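# Put ball in high post cup, reseat frame

## Task

Get the ball into the cup on top of the high post, and return the frame to its proper spot sitting on its rests. Both must stay that way with no robot holding them; at the end, open the grippers and take the arms away from them.

## Robot and tools

Robots and cameras. Three identical i2rt Big YAM arms, named arm1, arm2 and arm3, each with six revolute joints, a two-finger gripper and a wrist camera (arm1_cam_wrist, arm2_cam_wrist, arm3_cam_wrist). Two fixed room cameras, cam_high and cam_low, belong to no arm. A hand reaches roughly 1.0 m out from its joint 1 axis. With joints 1 and 6 at zero and the hand level and pointing forward, the wrist camera rides on top of the hand looking toward the fingertips.

Frames. Positions in the scene use one shared frame: origin on the floor, +z up. The hand point lies midway between the fingertips; the hand's z axis runs along the fingers and its y axis is the direction the fingers open and close. Arm feet have true poses that are never printed. No tool takes a Cartesian pose; all motion is commanded in joint space.

execute_actions. Argument "actions" is a list holding one action or nothing. An empty list just reports state and images. An action is an object keyed by "arm1", "arm2", "arm3"; each present arm has a "joints" object with any of these keys, each an absolute target (not an offset) for that arm alone: joint1_rad (-2.879 to 2.879, tolerance 0.045; base yaw, positive counter-clockwise seen from above, 0 = unfolding toward where the foot faces), joint2_rad (0 to 3.141, tol 0.14; shoulder, 0 = upper arm back and about level, increasing raises it then brings it forward), joint3_rad (0 to 3.019, tol 0.09; elbow, 0 = folded, increasing opens), joint4_rad (-1.692 to 1.57, tol 0.055; hand pitch, positive tips fingers up), joint5_rad (-1.57 to 1.57, tol 0.03; sideways hand swing, positive to the arm's right), joint6_rad (-2.094 to 2.094, tol 0.035; hand roll, positive clockwise viewed from behind the hand), all in radians, and gripper_m (0 to 0.093 m, tol 0.003; fingertip gap in meters, grip force roughly 50 to 62 N per pad, lower on some). Example: {"arm1": {"joints": {"gripper_m": 0.05}}, "arm2": {"joints": {"joint1_rad": 0.3}}}. All named motions start at once and may finish at different times; each joint has its own speed, so the hand can sweep a wide arc between postures. One action runs at most 15 s. Joints or arms you omit may keep driving to earlier targets. Any unknown key or out-of-range number rejects the whole call and nothing moves. Optional "cameras": list of camera names, or "all"; omitted, null or ["all"] gives every camera, [] gives none, an unknown name rejects the call. Images are taken when the call ends; the "pictures" line lists their order.

wait: "seconds" 0 to 10. Commands nothing new; returns state and images like an empty action.

zoom_image: "camera" (one of the five names) and "region" [x0, y0, x1, y1] in pixels of that camera's most recent full image, top-left is (0, 0), at most 504 by 504 pixels.

finished_scene: "scene" is the integer of the current scene. It ends it irreversibly after the last command is held and reports success; the goal must already hold stably.

Reading results. joint_positions gives current joint values. joint_status tells how each commanded motion ended: off_target (stopped short, may still push), contact_stop or time_out (target dropped, joint holds where it stopped; after time_out a joint may keep a target limited to 0.375, 0.375, 0.113, 0.225, 0.075, 0.3 rad from its position for joints 1 to 6 and keep pushing, moving on if freed), not_followed (a safety check withheld that arm's targets, announced by "joint command not followed" plus a "cause:" line; gripper targets still run, and withheld targets may be retried on later actions until replaced by acceptable ones), limit_stop_at_motor_heat (arm stopped by overheating; resend the target, distance alone proves nothing). on_its_own lists what moves without this call's command; "held at" is a held target, not a position. Joint torques are total drive output per joint in joint order (no gripper), with per-arm offset, scale, friction and noise, nonzero even in free air. A targe t very near the current reading may not move a joint. A loaded joint holding up weight slowly sags. To relieve a pushing joint, command its reported position. If a call reports a stop, later motion, wait and finish calls in that same reply are skipped. The sim keeps running while you think; arms hold the last command.

Cautions. Arms do not stop on contact and can press hard. Hard pressing between two robots fails the task and ends the run; hard impacts can too, and no line reports arm-to-arm contact. The self/inter-arm check may act late and ignores fingers, gripper housings and wrist cameras. Objects touching robots do not count as collisions. Arms do not wait for each other. Sustained pushing or holding heats motors: MOTOR HOT warns from 85 °C, and at 100 °C an OVER-TEMPERATURE FAULT drops that arm and its gripper until cooled. Never let anything leave the work area or hit the floor; avoid drops, slips, slams and strong pushes. Loose objects may occasionally be nudged by outside disturbances, so confirm final placement with images before finishing. Less robot motion time is better.

Each tool is called after "Emit:" as name([rows], argument=value, ...), one row to a line, values as JSON.

## Session

Emit:
execute_actions(actions=[])

Scene clock: 0.00 s.
Joint torques (N m, as the arm reports them, + toward a larger angle): no reading
Motor temperatures (°C, as the motors report them): arm1=[26 24 23 24 22 23] | arm2=[23 23 24 25 24 26] | arm3=[24 24 23 25 26 24]
arm1.joint_positions: joint1_rad=-0.330 joint2_rad=+0.508 joint3_rad=+1.366 joint4_rad=-1.416 joint5_rad=-0.009 joint6_rad=+0.078 gripper_m=+0.094
arm1.joint_status: not commanded
arm1.hand: x=+1.2739 y=+0.0614 z=+1.3337 quat_wxyz=(-0.073, +0.855, -0.192, -0.476) (m; scene frame)
arm2.joint_positions: joint1_rad=+0.006 joint2_rad=+0.597 joint3_rad=+1.379 joint4_rad=-1.291 joint5_rad=+0.067 joint6_rad=-0.150 gripper_m=+0.094
arm2.joint_status: not commanded
arm2.hand: x=-0.6127 y=+1.0525 z=+1.3689 quat_wxyz=(-0.404, -0.380, -0.774, +0.307) (m; scene frame)
arm3.joint_positions: joint1_rad=+0.410 joint2_rad=+0.452 joint3_rad=+1.435 joint4_rad=-1.429 joint5_rad=-0.272 joint6_rad=+0.455 gripper_m=+0.095
arm3.joint_status: not commanded
arm3.hand: x=-0.7608 y=-1.1161 z=+1.3593 quat_wxyz=(-0.209, +0.474, -0.694, -0.500) (m; scene frame)
pictures: arm1_cam_wrist, arm2_cam_wrist, arm3_cam_wrist, cam_high, cam_low
Images, in order (width x height): arm1_cam_wrist 504x504, arm2_cam_wrist 504x504, arm3_cam_wrist 504x504, cam_high 504x504, cam_low 504x504.

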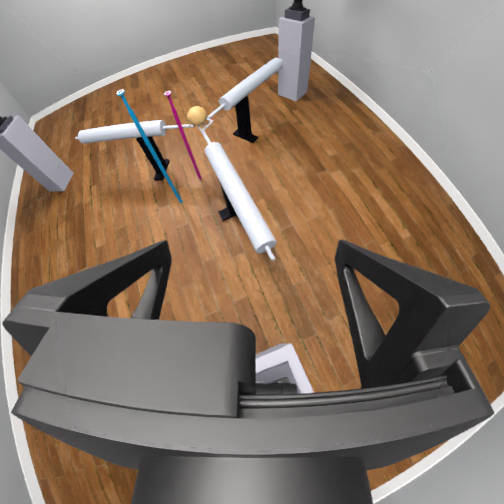

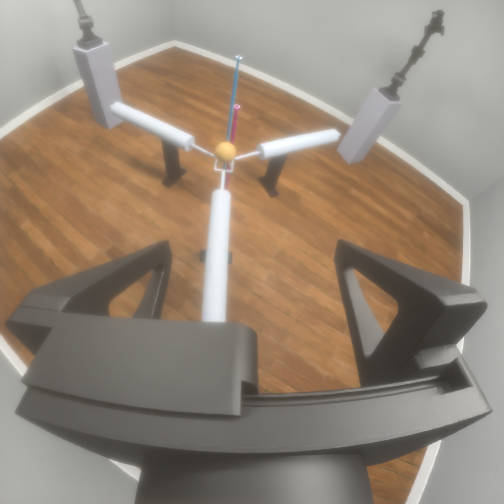

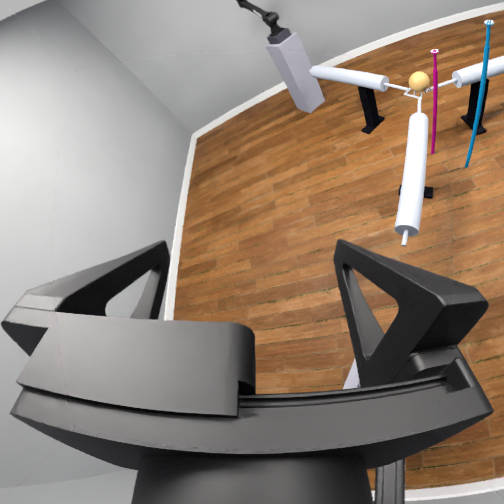

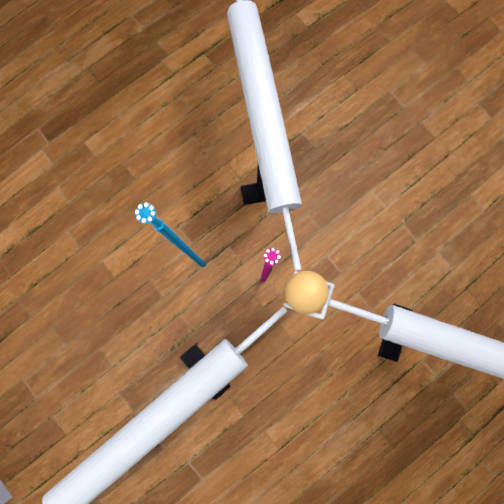

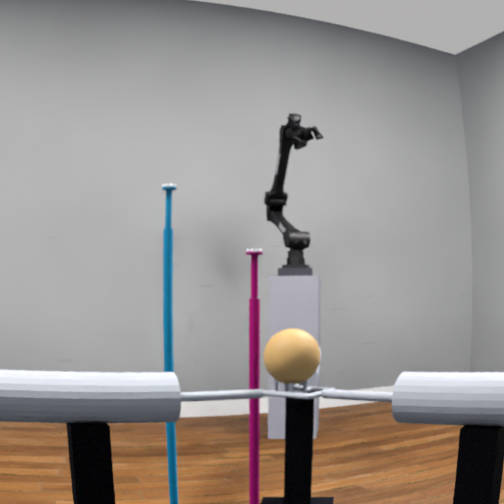

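Emit:
zoom_image(camera="cam_high", region=[120, 170, 420, 400])

Emit:
zoom_image(camera="cam_low", region=[140, 170, 420, 450])

Emit:
zoom_image(camera="arm1_cam_wrist", region=[60, 50, 320, 280])

Emit:
zoom_image(camera="arm2_cam_wrist", region=[150, 40, 310, 220])

Region (120, 170, 420, 400) of cam_high's 504x504 image, scaled by 1.680, with more detail than that image has; it fills the top 386 rows of this view, and the rest is white.

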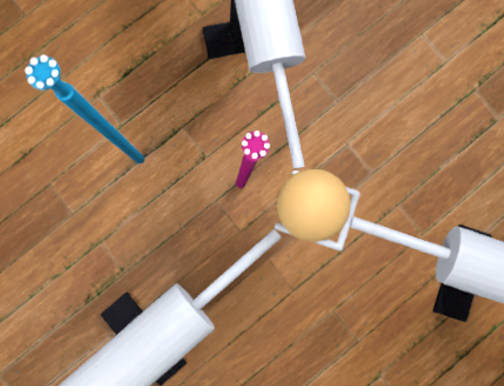

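Region (140, 170, 420, 450) of cam_low's 504x504 image, scaled by 1.800, with more detail than that image has.

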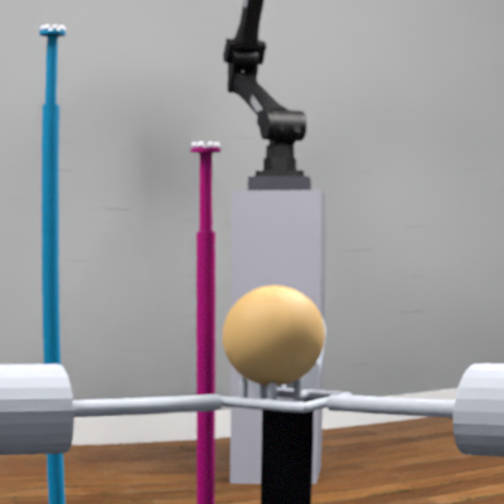

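Region (60, 50, 320, 280) of arm1_cam_wrist's 504x504 image, scaled by 1.938, with more detail than that image has; it fills the top 446 rows of this view, and the rest is white.

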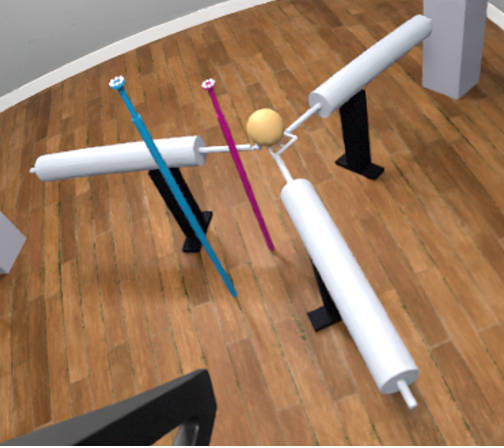

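Region (150, 40, 310, 220) of arm2_cam_wrist's 504x504 image, scaled by 2.800, with more detail than that image has.

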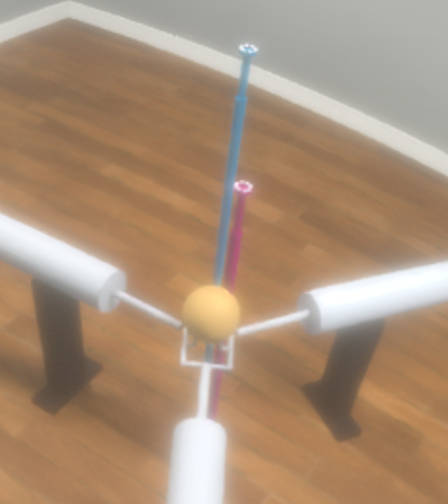

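Emit:
execute_actions([
  {"arm1":{"joints":{"joint1_rad":0,"joint2_rad":1.0,"joint3_rad":1.0,"joint4_rad":-1.0,"joint5_rad":0,"joint6_rad":0}},"arm2":{"joints":{"joint1_rad":0,"joint2_rad":1.57,"joint3_rad":1.57,"joint4_rad":-1.0,"joint5_rad":0,"joint6_rad":0}},"arm3":{"joints":{"joint1_rad":0,"joint2_rad":1.3,"joint3_rad":0.9,"joint4_rad":-1.0,"joint5_rad":0,"joint6_rad":0}}},
])

Scene clock: 26.10 s.
Joint torques (N m, as the arm reports them, + toward a larger angle): arm1=[-0.56 -5.41 12.93  1.71  0.07 -0.2 ] | arm2=[  0.73 -15.11  10.9    1.5   -0.02   0.24] | arm3=[-0.75 -8.99 11.94  1.48  0.17 -0.14]
Motor temperatures (°C, as the motors report them): arm1=[26 25 26 24 22 23] | arm2=[23 23 28 25 24 26] | arm3=[24 24 25 25 26 24]
arm1.joint_positions: joint1_rad=-0.009 joint2_rad=+0.993 joint3_rad=+0.988 joint4_rad=-1.014 joint5_rad=+0.000 joint6_rad=+0.014 gripper_m=+0.094
arm1.joint_status: all done
arm1.hand: x=+1.0648 y=+0.0191 z=+1.0716 quat_wxyz=(-0.010, +0.963, -0.032, -0.267) (m; scene frame)
arm2.joint_positions: joint1_rad=+0.006 joint2_rad=+1.576 joint3_rad=+1.560 joint4_rad=-1.004 joint5_rad=+0.003 joint6_rad=-0.011 gripper_m=+0.094
arm2.joint_status: all done
arm2.hand: x=-0.4127 y=+0.7406 z=+1.1127 quat_wxyz=(-0.234, -0.468, -0.841, +0.138) (m; scene frame)
arm3.joint_positions: joint1_rad=+0.003 joint2_rad=+1.281 joint3_rad=+0.881 joint4_rad=-1.017 joint5_rad=-0.002 joint6_rad=+0.014 gripper_m=+0.095
arm3.joint_status: all done
arm3.hand: x=-0.5482 y=-0.9335 z=+0.9115 quat_wxyz=(-0.070, +0.502, -0.861, -0.041) (m; scene frame)
pictures: arm1_cam_wrist, arm2_cam_wrist, arm3_cam_wrist, cam_high, cam_low
Images, in order (width x height): arm1_cam_wrist 504x504, arm2_cam_wrist 504x504, arm3_cam_wrist 504x504, cam_high 504x504, cam_low 504x504.

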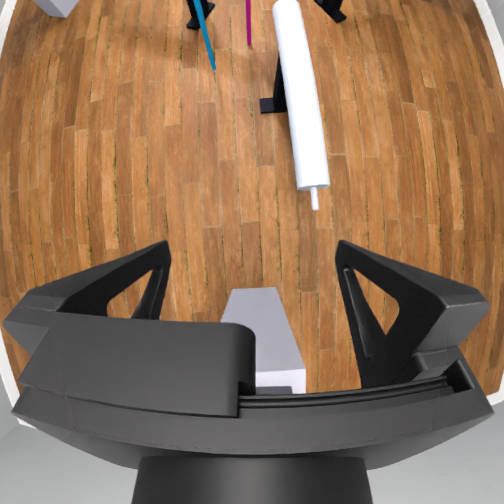

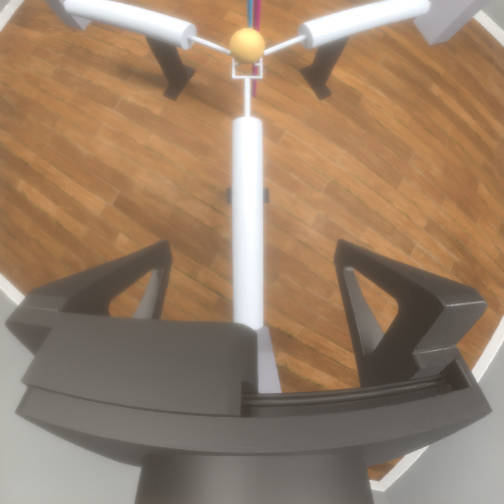

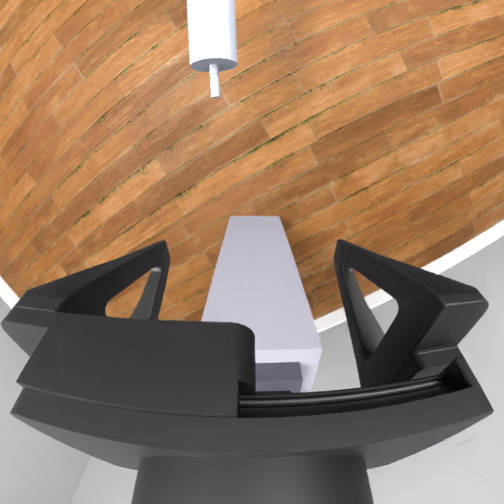

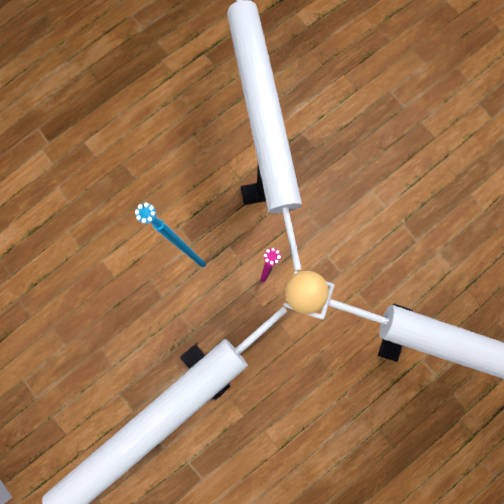

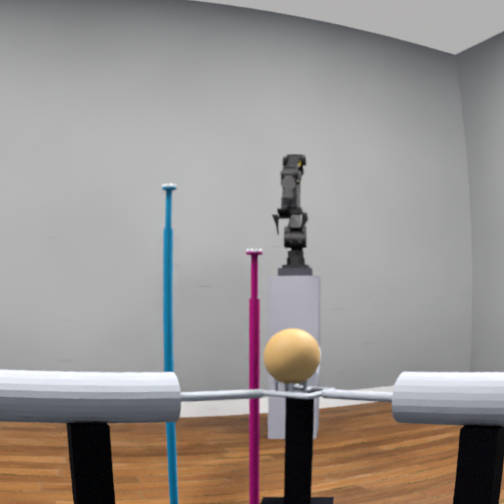

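Emit:
execute_actions([
  {"arm1":{"joints":{"joint4_rad":-1.57}},"arm2":{"joints":{"joint3_rad":1.0}},"arm3":{"joints":{"joint2_rad":1.7}}},
])

Emit:
execute_actions([
  {"arm1":{"joints":{"joint2_rad":1.6,"joint4_rad":-1.0}},"arm2":{"joints":{"joint1_rad":0.4}},"arm3":{"joints":{"joint1_rad":0.3,"joint4_rad":-0.75}}},
])

Emit:
execute_actions([
  {"arm1":{"joints":{"joint1_rad":-0.3}},"arm2":{"joints":{"joint1_rad":0.0,"joint2_rad":1.2,"joint4_rad":-1.37}},"arm3":{"joints":{"joint3_rad":1.3,"joint1_rad":0.1,"joint4_rad":-1.17}}},
])

Scene clock: 43.73 s.
Joint torques (N m, as the arm reports them, + toward a larger angle): arm1=[-0.59 -4.56 11.9  -0.16  0.07 -0.2 ] | arm2=[  0.56 -11.28   7.39   0.37  -0.03   0.22] | arm3=[ -0.48 -14.28   8.89   0.41   0.17  -0.16]
Motor temperatures (°C, as the motors report them): arm1=[26 25 28 24 22 23] | arm2=[23 25 30 25 24 26] | arm3=[24 25 26 25 26 24]
arm1.joint_positions: joint1_rad=-0.009 joint2_rad=+0.993 joint3_rad=+0.988 joint4_rad=-1.561 joint5_rad=+0.000 joint6_rad=+0.014 gripper_m=+0.094
arm1.joint_status: all done
arm1.hand: x=+1.1927 y=+0.0124 z=+1.0365 quat_wxyz=(-0.004, +0.999, -0.035, +0.003) (m; scene frame)
arm2.joint_positions: joint1_rad=+0.006 joint2_rad=+1.561 joint3_rad=+1.007 joint4_rad=-1.000 joint5_rad=+0.003 joint6_rad=-0.011 gripper_m=+0.094
arm2.joint_status: all done
arm2.hand: x=-0.5108 y=+0.9004 z=+0.8826 quat_wxyz=(-0.005, -0.486, -0.874, +0.008) (m; scene frame)
arm3.joint_positions: joint1_rad=+0.003 joint2_rad=+1.695 joint3_rad=+0.881 joint4_rad=-1.012 joint5_rad=-0.002 joint6_rad=+0.014 gripper_m=+0.095
arm3.joint_status: all done
arm3.hand: x=-0.5627 y=-0.9607 z=+0.7723 quat_wxyz=(+0.106, +0.499, -0.858, +0.064) (m; scene frame)
pictures: arm1_cam_wrist, arm2_cam_wrist, arm3_cam_wrist, cam_high, cam_low
Images, in order (width x height): arm1_cam_wrist 504x504, arm2_cam_wrist 504x504, arm3_cam_wrist 504x504, cam_high 504x504, cam_low 504x504.

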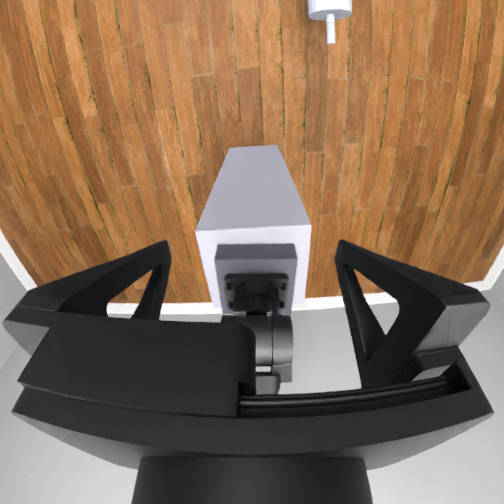

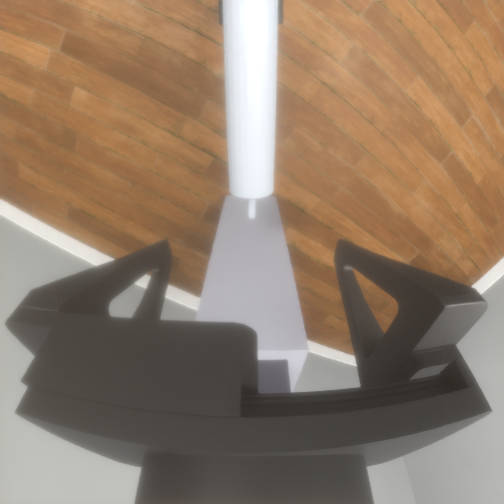

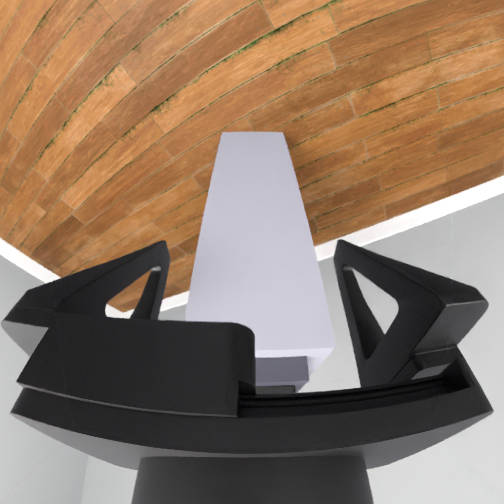

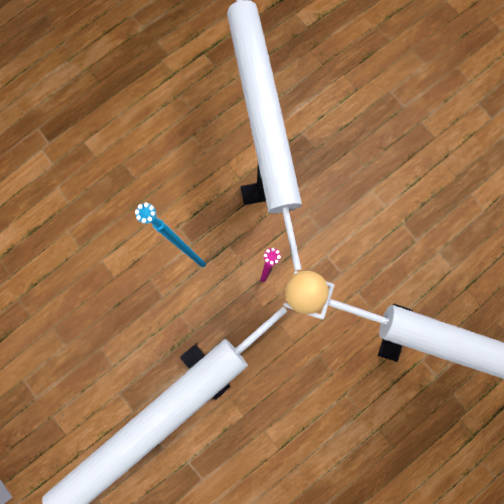

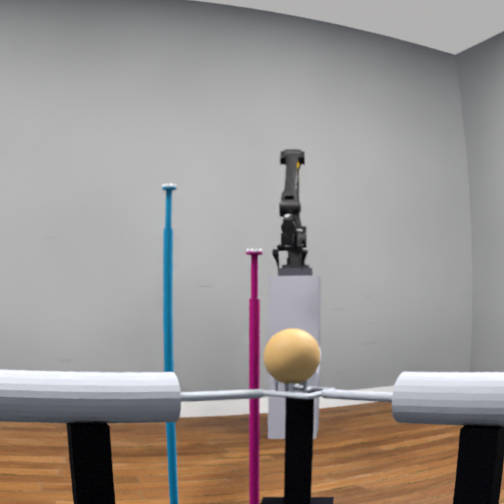

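Scene clock: 45.00 s.
Joint torques (N m, as the arm reports them, + toward a larger angle): arm1=[ -0.66 -14.9    9.84   0.49   0.07  -0.19] | arm2=[  0.46 -11.49   7.37   0.39   0.09   0.2 ] | arm3=[ -1.21 -14.65   9.31   1.12   0.11  -0.13]
Motor temperatures (°C, as the motors report them): arm1=[26 25 28 24 22 23] | arm2=[23 25 30 25 24 26] | arm3=[24 25 26 25 26 24]
arm1.joint_positions: joint1_rad=-0.009 joint2_rad=+1.604 joint3_rad=+0.988 joint4_rad=-1.010 joint5_rad=+0.000 joint6_rad=+0.014 gripper_m=+0.094
arm1.joint_status: all done
arm1.hand: x=+1.0499 y=+0.0221 z=+0.8386 quat_wxyz=(-0.004, +0.999, -0.035, +0.033) (m; scene frame)
arm2.joint_positions: joint1_rad=+0.406 joint2_rad=+1.561 joint3_rad=+1.007 joint4_rad=-1.000 joint5_rad=+0.000 joint6_rad=-0.010 gripper_m=+0.094
arm2.joint_status: all done
arm2.hand: x=-0.3889 y=+1.0122 z=+0.8817 quat_wxyz=(-0.006, -0.304, -0.953, +0.005) (m; scene frame)
arm3.joint_positions: joint1_rad=+0.309 joint2_rad=+1.695 joint3_rad=+0.881 joint4_rad=-0.766 joint5_rad=+0.000 joint6_rad=+0.012 gripper_m=+0.095
arm3.joint_status: all done
arm3.hand: x=-0.6473 y=-0.8669 z=+0.7643 quat_wxyz=(+0.000, +0.630, -0.777, +0.002) (m; scene frame)
pictures: arm1_cam_wrist, arm2_cam_wrist, arm3_cam_wrist, cam_high, cam_low
Images, in order (width x height): arm1_cam_wrist 504x504, arm2_cam_wrist 504x504, arm3_cam_wrist 504x504, cam_high 504x504, cam_low 504x504.

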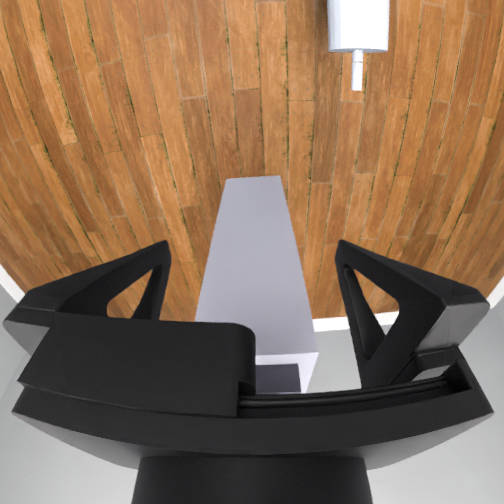

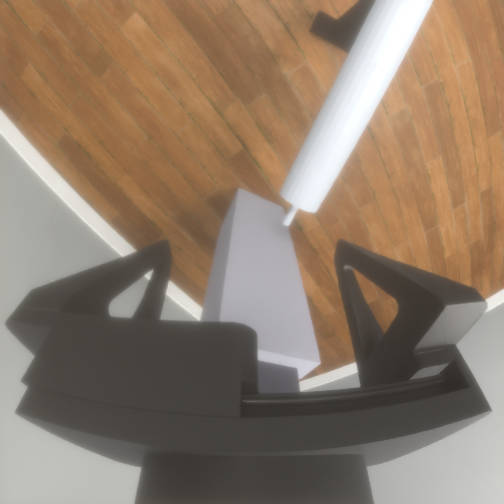

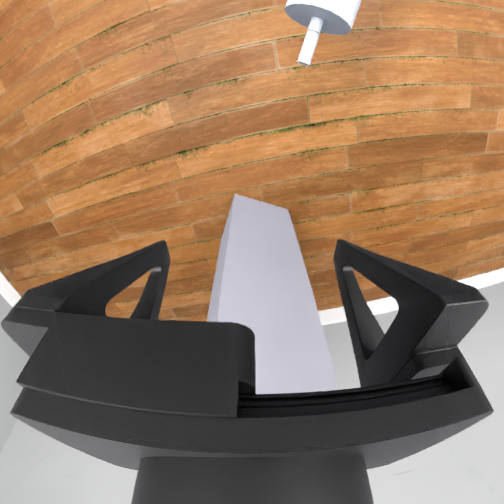

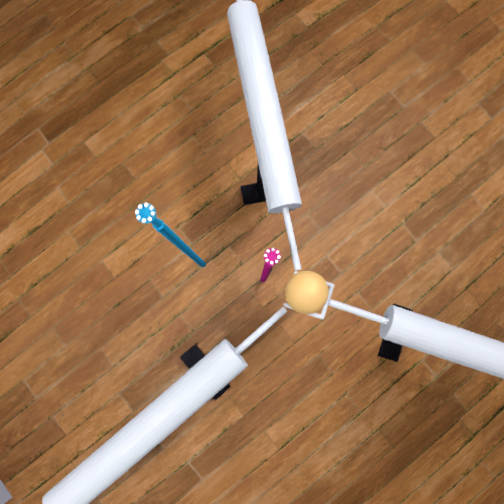

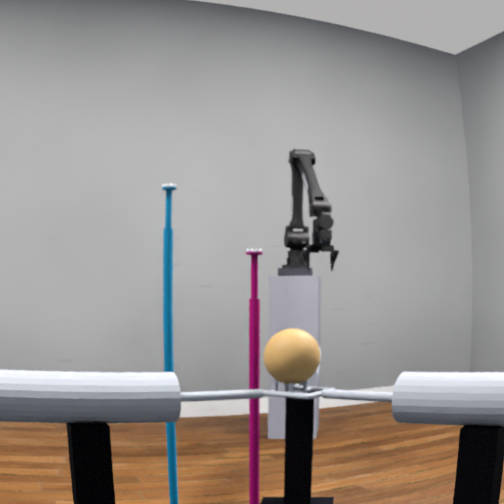

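Scene clock: 46.23 s.
Joint torques (N m, as the arm reports them, + toward a larger angle): arm1=[ -0.51 -14.62   9.82   0.45   0.05  -0.18] | arm2=[ 1.53 -6.21  8.43  0.08  0.08  0.19] | arm3=[  0.39 -17.19  12.3   -0.15   0.12  -0.12]
Motor temperatures (°C, as the motors report them): arm1=[26 25 28 24 22 23] | arm2=[23 25 30 25 24 26] | arm3=[24 25 26 25 26 24]
arm1.joint_positions: joint1_rad=-0.312 joint2_rad=+1.604 joint3_rad=+0.988 joint4_rad=-1.008 joint5_rad=+0.001 joint6_rad=+0.013 gripper_m=+0.094
arm1.joint_status: all done
arm1.hand: x=+1.0743 y=+0.1404 z=+0.8398 quat_wxyz=(-0.001, +0.982, -0.184, +0.031) (m; scene frame)
arm2.joint_positions: joint1_rad=-0.003 joint2_rad=+1.184 joint3_rad=+1.007 joint4_rad=-1.361 joint5_rad=+0.000 joint6_rad=-0.009 gripper_m=+0.094
arm2.joint_status: all done
arm2.hand: x=-0.5585 y=+0.9755 z=+1.0136 quat_wxyz=(-0.013, -0.491, -0.871, +0.011) (m; scene frame)
arm3.joint_positions: joint1_rad=+0.091 joint2_rad=+1.695 joint3_rad=+1.274 joint4_rad=-1.155 joint5_rad=+0.000 joint6_rad=+0.012 gripper_m=+0.095
arm3.joint_status: all done
arm3.hand: x=-0.5307 y=-0.8139 z=+0.8866 quat_wxyz=(-0.001, +0.542, -0.841, +0.001) (m; scene frame)
pictures: arm1_cam_wrist, arm2_cam_wrist, arm3_cam_wrist, cam_high, cam_low
Images, in order (width x height): arm1_cam_wrist 504x504, arm2_cam_wrist 504x504, arm3_cam_wrist 504x504, cam_high 504x504, cam_low 504x504.

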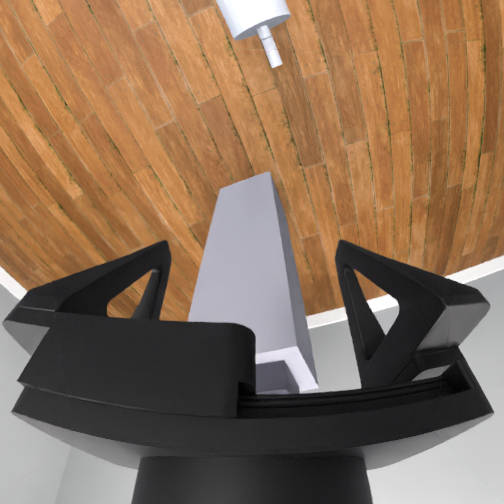

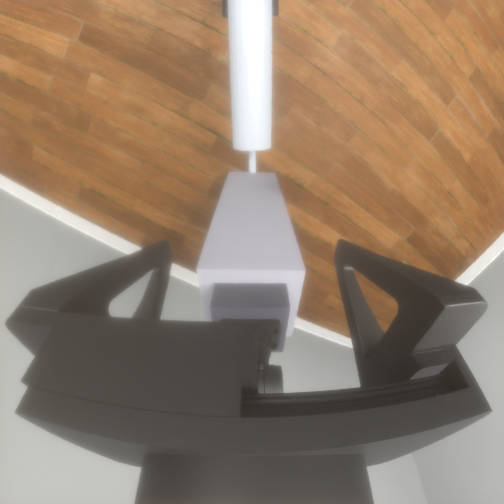

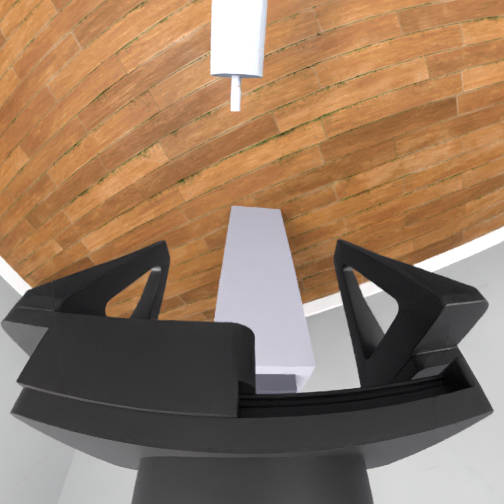

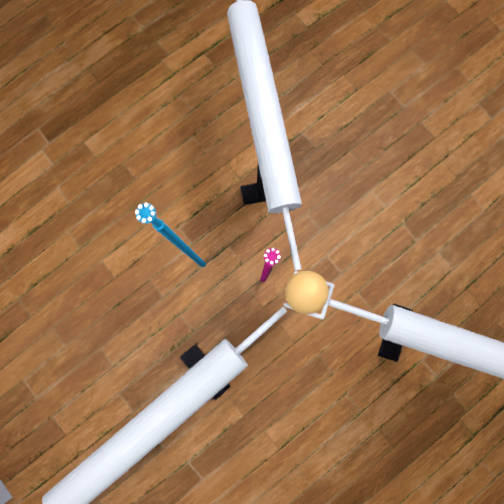

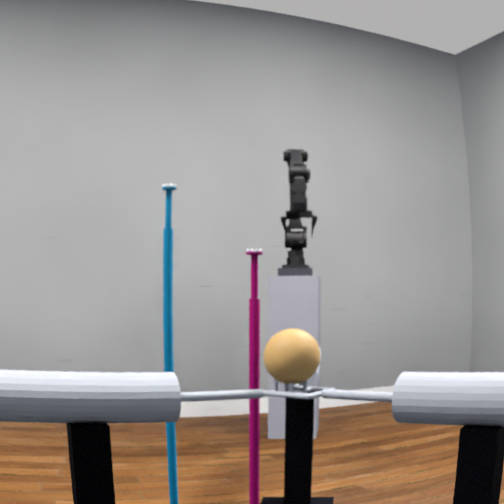

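Emit:
execute_actions([
  {"arm1":{"joints":{"joint1_rad":-0.25,"joint2_rad":1.995,"joint3_rad":1.169,"joint4_rad":-0.735,"joint6_rad":-0.3}},"arm2":{"joints":{"joint1_rad":0.0,"joint2_rad":1.907,"joint3_rad":0.91,"joint4_rad":-0.574}},"arm3":{"joints":{"joint1_rad":0.13,"joint2_rad":1.995,"joint3_rad":1.169,"joint4_rad":-0.74,"joint6_rad":0.13}}},
])

Scene clock: 103.37 s.
Joint torques (N m, as the arm reports them, + toward a larger angle): arm1=[ -0.65 -19.72   8.41   0.55   0.02  -0.18] | arm2=[  1.44 -12.51   4.91   0.79   0.08   0.21] | arm3=[ -0.05 -20.76   8.56   1.     0.12   0.11]
Motor temperatures (°C, as the motors report them): arm1=[26 26 28 24 22 23] | arm2=[23 24 30 25 24 26] | arm3=[24 27 28 25 26 24]
arm1.joint_positions: joint1_rad=-0.258 joint2_rad=+1.997 joint3_rad=+1.156 joint4_rad=-0.745 joint5_rad=+0.001 joint6_rad=-0.286 gripper_m=+0.094
arm1.joint_status: all done
arm1.hand: x=+0.9825 y=+0.1481 z=+0.7149 quat_wxyz=(-0.002, +1.000, -0.009, +0.013) (m; scene frame)
arm2.joint_positions: joint1_rad=-0.003 joint2_rad=+1.899 joint3_rad=+0.916 joint4_rad=-0.585 joint5_rad=+0.000 joint6_rad=-0.009 gripper_m=+0.094
arm2.joint_status: all done
arm2.hand: x=-0.5117 y=+0.8934 z=+0.7227 quat_wxyz=(+0.000, -0.491, -0.871, +0.003) (m; scene frame)
arm3.joint_positions: joint1_rad=+0.127 joint2_rad=+2.004 joint3_rad=+1.155 joint4_rad=-0.755 joint5_rad=+0.000 joint6_rad=+0.116 gripper_m=+0.095
arm3.joint_status: all done
arm3.hand: x=-0.5445 y=-0.8031 z=+0.7039 quat_wxyz=(+0.010, +0.513, -0.859, +0.009) (m; scene frame)
pictures: arm1_cam_wrist, arm2_cam_wrist, arm3_cam_wrist, cam_high, cam_low
Images, in order (width x height): arm1_cam_wrist 504x504, arm2_cam_wrist 504x504, arm3_cam_wrist 504x504, cam_high 504x504, cam_low 504x504.

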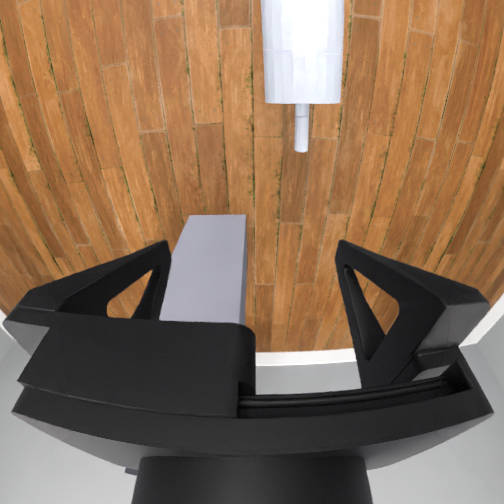

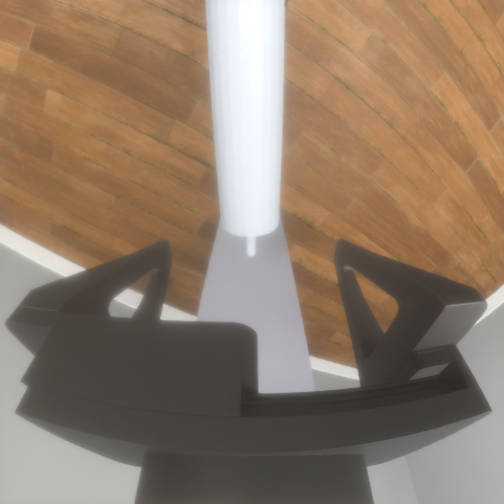

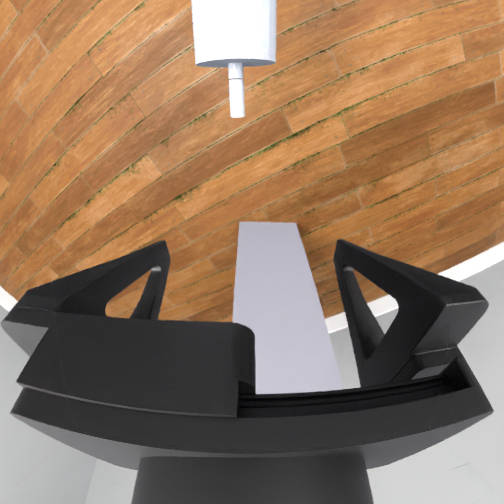

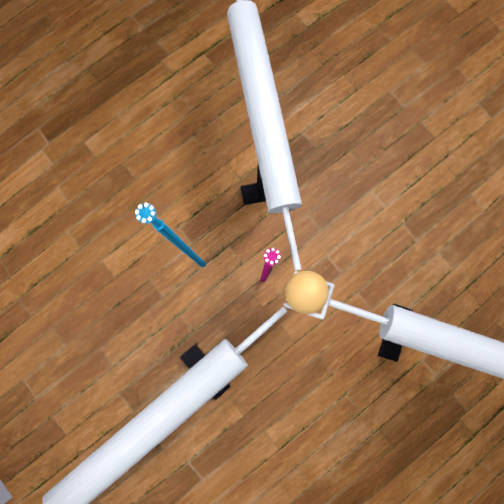

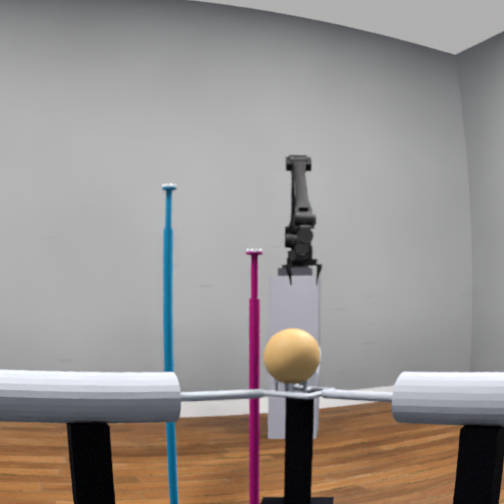

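Emit:
execute_actions([
  {"arm1":{"joints":{"joint1_rad":-0.363,"joint2_rad":2.314,"joint3_rad":1.226,"joint4_rad":-0.35,"joint6_rad":-0.435}},"arm2":{"joints":{"joint2_rad":1.633,"joint3_rad":0.321,"joint4_rad":0.012}},"arm3":{"joints":{"joint1_rad":0.141,"joint2_rad":2.334,"joint3_rad":1.328,"joint4_rad":-0.44,"joint6_rad":0.13}}},
], cameras=["arm2_cam_wrist"])

Emit:
execute_actions([
  {"arm2":{"joints":{"joint2_rad":2.328,"joint3_rad":0.437,"joint4_rad":0.59}}},
])

Scene clock: 144.93 s.
Joint torques (N m, as the arm reports them, + toward a larger angle): arm1=[ -0.94 -21.95   6.18   0.79   0.03  -0.19] | arm2=[ 1.32 -6.47  3.17  1.38  0.06  0.2 ] | arm3=[  0.51 -23.33   7.21   1.27   0.14   0.09]
Motor temperatures (°C, as the motors report them): arm1=[26 27 27 24 22 23] | arm2=[23 25 28 25 24 26] | arm3=[24 28 26 25 26 24]
arm1.joint_positions: joint1_rad=-0.371 joint2_rad=+2.313 joint3_rad=+1.217 joint4_rad=-0.360 joint5_rad=+0.000 joint6_rad=-0.421 gripper_m=+0.094
arm1.joint_status: all done
arm1.hand: x=+0.9675 y=+0.2171 z=+0.5785 quat_wxyz=(-0.028, +0.999, +0.002, -0.047) (m; scene frame)
arm2.joint_positions: joint1_rad=-0.003 joint2_rad=+1.619 joint3_rad=+0.322 joint4_rad=-0.001 joint5_rad=+0.000 joint6_rad=-0.009 gripper_m=+0.094
arm2.joint_status: all done
arm2.hand: x=-0.5845 y=+1.0164 z=+0.7205 quat_wxyz=(-0.117, -0.487, -0.863, +0.070) (m; scene frame)
arm3.joint_positions: joint1_rad=+0.131 joint2_rad=+2.335 joint3_rad=+1.317 joint4_rad=-0.455 joint5_rad=+0.000 joint6_rad=+0.117 gripper_m=+0.095
arm3.joint_status: all done
arm3.hand: x=-0.5197 y=-0.7362 z=+0.5782 quat_wxyz=(-0.042, +0.514, -0.856, -0.030) (m; scene frame)
pictures: arm2_cam_wrist
Images, in order (width x height): arm2_cam_wrist 504x504.

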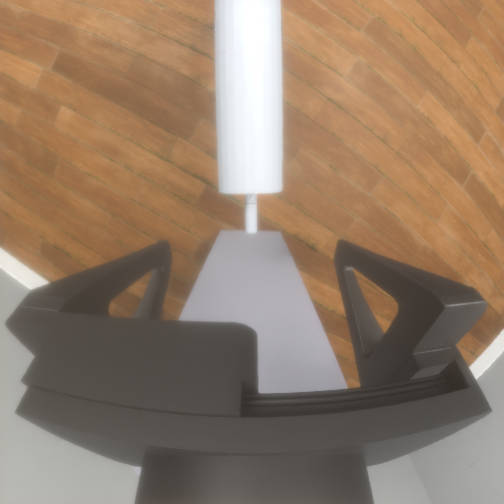

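Scene clock: 146.33 s.
Joint torques (N m, as the arm reports them, + toward a larger angle): arm1=[ -0.86 -21.49   6.2    0.84   0.02  -0.19] | arm2=[  1.44 -10.07  -2.5    1.36   0.06   0.21] | arm3=[  0.46 -23.19   7.22   1.32   0.11   0.1 ]
Motor temperatures (°C, as the motors report them): arm1=[26 27 27 24 22 23] | arm2=[23 25 28 25 24 26] | arm3=[24 28 26 25 26 24]
arm1.joint_positions: joint1_rad=-0.371 joint2_rad=+2.313 joint3_rad=+1.217 joint4_rad=-0.360 joint5_rad=+0.000 joint6_rad=-0.421 gripper_m=+0.094
arm1.joint_status: not commanded
arm1.hand: x=+0.9675 y=+0.2171 z=+0.5785 quat_wxyz=(-0.028, +0.999, +0.002, -0.047) (m; scene frame)
arm2.joint_positions: joint1_rad=-0.003 joint2_rad=+2.316 joint3_rad=+0.444 joint4_rad=+0.577 joint5_rad=+0.000 joint6_rad=-0.009 gripper_m=+0.094
arm2.joint_status: all done
arm2.hand: x=-0.5826 y=+1.0118 z=+0.5810 quat_wxyz=(-0.118, -0.486, -0.863, +0.071) (m; scene frame)
arm3.joint_positions: joint1_rad=+0.131 joint2_rad=+2.335 joint3_rad=+1.317 joint4_rad=-0.455 joint5_rad=+0.000 joint6_rad=+0.117 gripper_m=+0.095
arm3.joint_status: not commanded
arm3.hand: x=-0.5197 y=-0.7362 z=+0.5782 quat_wxyz=(-0.042, +0.514, -0.856, -0.030) (m; scene frame)
pictures: arm1_cam_wrist, arm2_cam_wrist, arm3_cam_wrist, cam_high, cam_low
Images, in order (width x height): arm1_cam_wrist 504x504, arm2_cam_wrist 504x504, arm3_cam_wrist 504x504, cam_high 504x504, cam_low 504x504.

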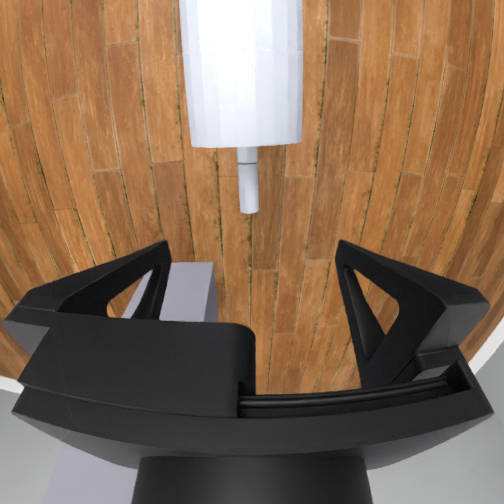

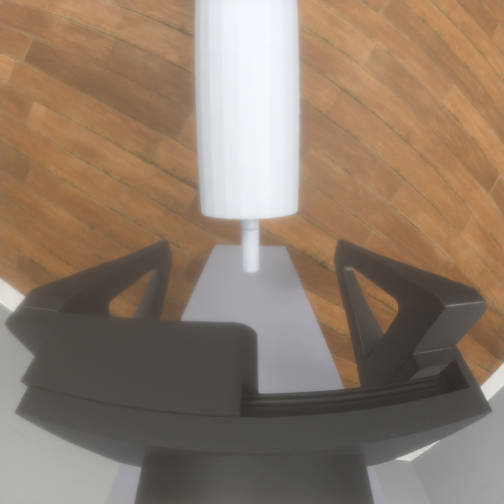

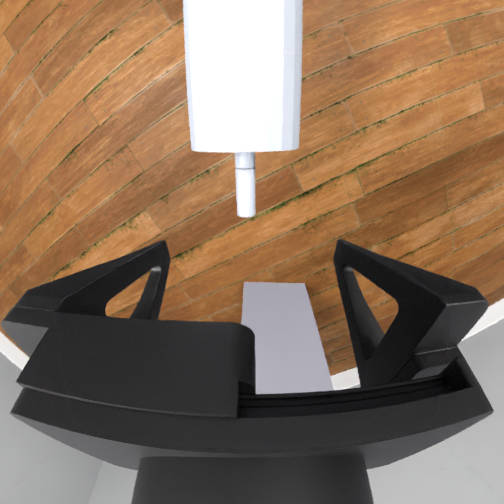

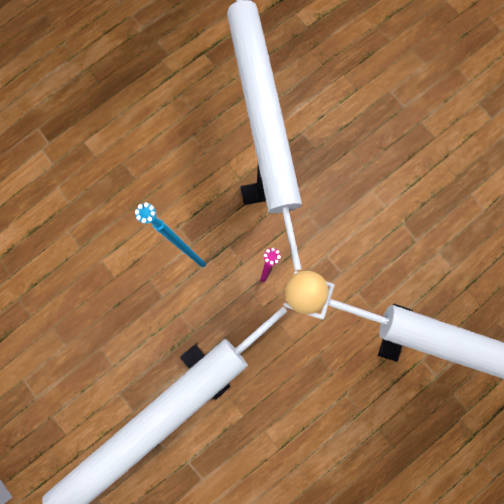

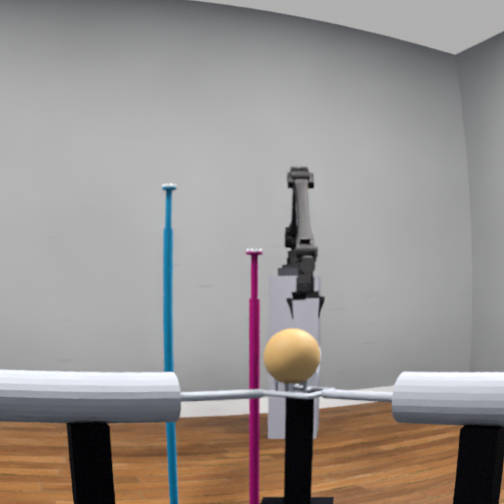

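Emit:
execute_actions([
  {"arm1":{"joints":{"joint1_rad":-0.352,"joint2_rad":2.555,"joint3_rad":1.345,"joint4_rad":-0.215,"joint6_rad":-0.44}},"arm2":{"joints":{"joint2_rad":2.69,"joint3_rad":0.606,"joint4_rad":0.665}},"arm3":{"joints":{"joint1_rad":0.153,"joint2_rad":2.557,"joint3_rad":1.415,"joint4_rad":-0.29,"joint6_rad":0.14}}},
], cameras=["arm1_cam_wrist","arm2_cam_wrist","arm3_cam_wrist","cam_low"])

Scene clock: 162.17 s.
Joint torques (N m, as the arm reports them, + toward a larger angle): arm1=[ -0.15 -23.11   4.57   0.68   0.02  -0.19] | arm2=[  1.41 -11.13  -4.53   0.71   0.08   0.2 ] | arm3=[  0.21 -23.37   5.99   1.16   0.12   0.1 ]
Motor temperatures (°C, as the motors report them): arm1=[26 28 27 24 22 23] | arm2=[23 25 27 25 24 26] | arm3=[24 29 26 25 26 24]
arm1.joint_positions: joint1_rad=-0.370 joint2_rad=+2.558 joint3_rad=+1.342 joint4_rad=-0.220 joint5_rad=+0.000 joint6_rad=-0.427 gripper_m=+0.094
arm1.joint_status: all done
arm1.hand: x=+0.9589 y=+0.2218 z=+0.4795 quat_wxyz=(-0.032, +0.998, +0.006, -0.056) (m; scene frame)
arm2.joint_positions: joint1_rad=-0.003 joint2_rad=+2.691 joint3_rad=+0.612 joint4_rad=+0.662 joint5_rad=+0.000 joint6_rad=-0.009 gripper_m=+0.094
arm2.joint_status: all done
arm2.hand: x=-0.6026 y=+1.0445 z=+0.4770 quat_wxyz=(-0.065, -0.490, -0.868, +0.041) (m; scene frame)
arm3.joint_positions: joint1_rad=+0.146 joint2_rad=+2.553 joint3_rad=+1.405 joint4_rad=-0.301 joint5_rad=+0.000 joint6_rad=+0.126 gripper_m=+0.095
arm3.joint_status: all done
arm3.hand: x=-0.5255 y=-0.7290 z=+0.4833 quat_wxyz=(-0.051, +0.515, -0.855, -0.039) (m; scene frame)
pictures: arm1_cam_wrist, arm2_cam_wrist, arm3_cam_wrist, cam_low
Images, in order (width x height): arm1_cam_wrist 504x504, arm2_cam_wrist 504x504, arm3_cam_wrist 504x504, cam_low 504x504.

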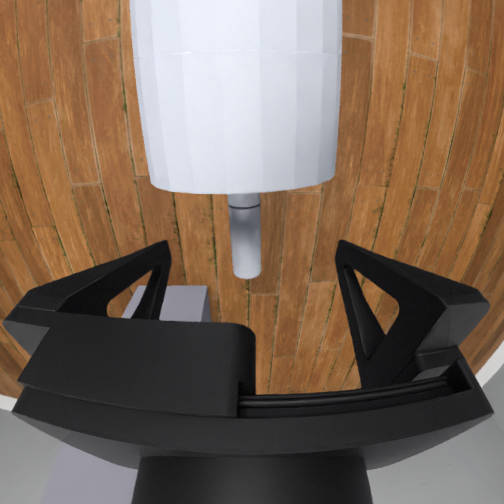

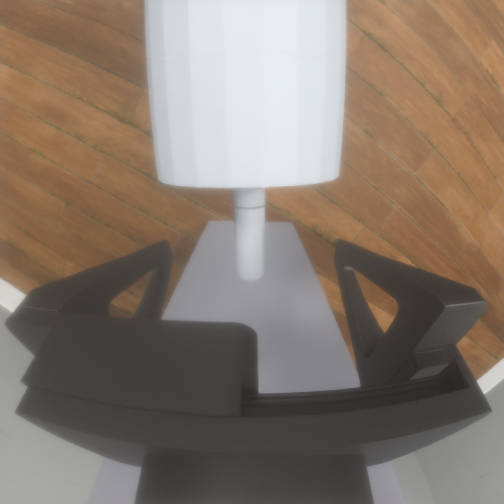

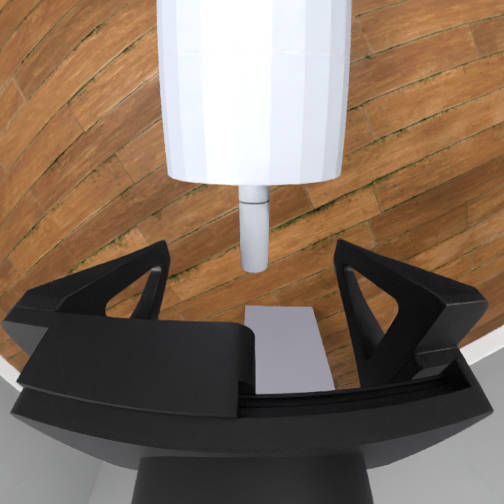

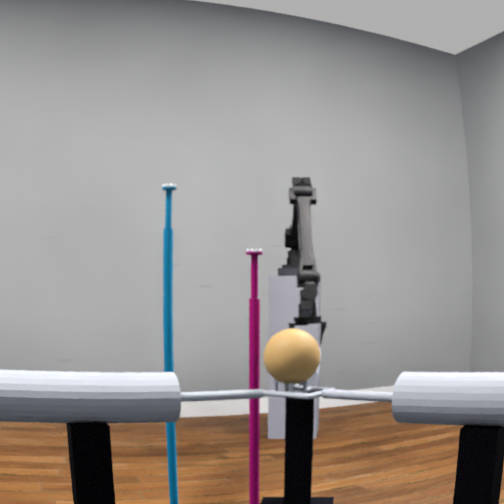

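Emit:
execute_actions([
  {"arm1":{"joints":{"joint1_rad":-0.342,"joint2_rad":2.68,"joint3_rad":1.382,"joint4_rad":-0.135,"joint6_rad":-0.45}},"arm2":{"joints":{"joint2_rad":2.865,"joint3_rad":0.705,"joint4_rad":0.74}},"arm3":{"joints":{"joint2_rad":2.682,"joint3_rad":1.46,"joint4_rad":-0.212,"joint6_rad":0.15}}},
], cameras=["arm1_cam_wrist","arm2_cam_wrist","arm3_cam_wrist","cam_low"])

Scene clock: 174.77 s.
Joint torques (N m, as the arm reports them, + toward a larger angle): arm1=[ -0.37 -22.43   3.88   0.77   0.02  -0.19] | arm2=[  1.42 -10.87  -4.47   0.85   0.08   0.21] | arm3=[  0.2  -22.54   4.92   1.24   0.13   0.08]
Motor temperatures (°C, as the motors report them): arm1=[26 28 26 24 22 23] | arm2=[23 25 27 25 24 26] | arm3=[24 29 25 25 26 24]
arm1.joint_positions: joint1_rad=-0.356 joint2_rad=+2.681 joint3_rad=+1.375 joint4_rad=-0.143 joint5_rad=+0.000 joint6_rad=-0.436 gripper_m=+0.094
arm1.joint_status: all done
arm1.hand: x=+0.9747 y=+0.2077 z=+0.4241 quat_wxyz=(-0.029, +0.998, +0.017, -0.050) (m; scene frame)
arm2.joint_positions: joint1_rad=-0.003 joint2_rad=+2.861 joint3_rad=+0.708 joint4_rad=+0.734 joint5_rad=+0.000 joint6_rad=-0.009 gripper_m=+0.094
arm2.joint_status: all done
arm2.hand: x=-0.6093 y=+1.0553 z=+0.4276 quat_wxyz=(-0.064, -0.490, -0.869, +0.040) (m; scene frame)
arm3.joint_positions: joint1_rad=+0.146 joint2_rad=+2.664 joint3_rad=+1.457 joint4_rad=-0.223 joint5_rad=+0.000 joint6_rad=+0.136 gripper_m=+0.095
arm3.joint_status: all done
arm3.hand: x=-0.5258 y=-0.7304 z=+0.4349 quat_wxyz=(-0.058, +0.511, -0.857, -0.045) (m; scene frame)
pictures: arm1_cam_wrist, arm2_cam_wrist, arm3_cam_wrist, cam_low
Images, in order (width x height): arm1_cam_wrist 504x504, arm2_cam_wrist 504x504, arm3_cam_wrist 504x504, cam_low 504x504.

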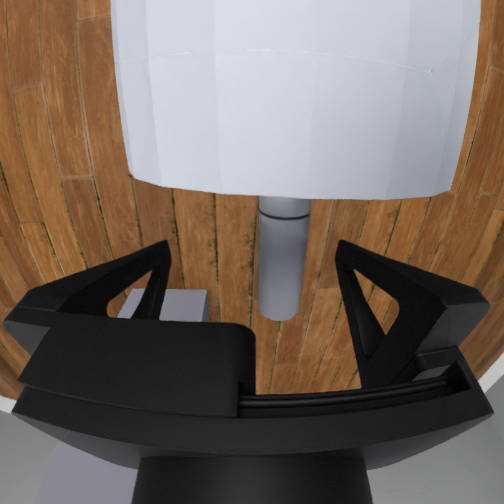

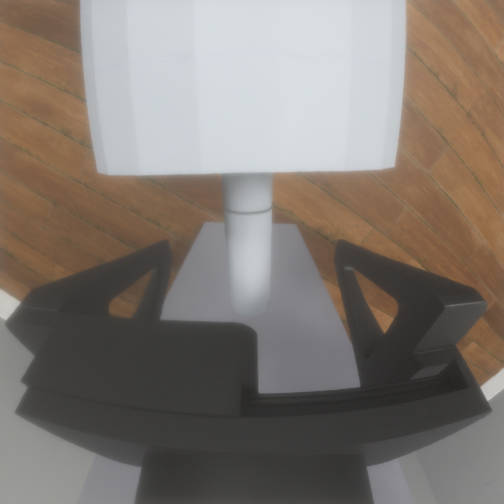

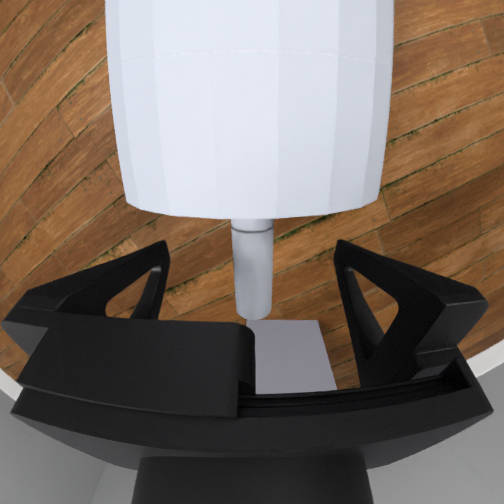

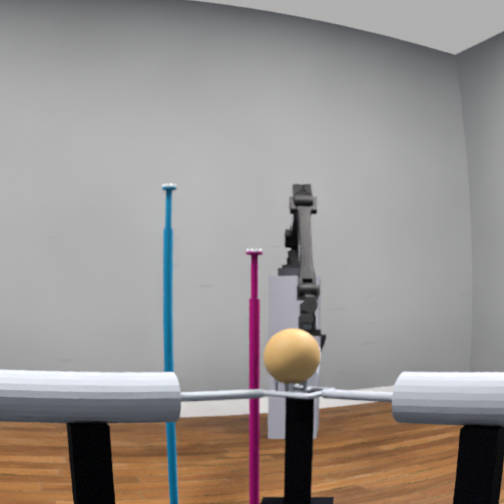

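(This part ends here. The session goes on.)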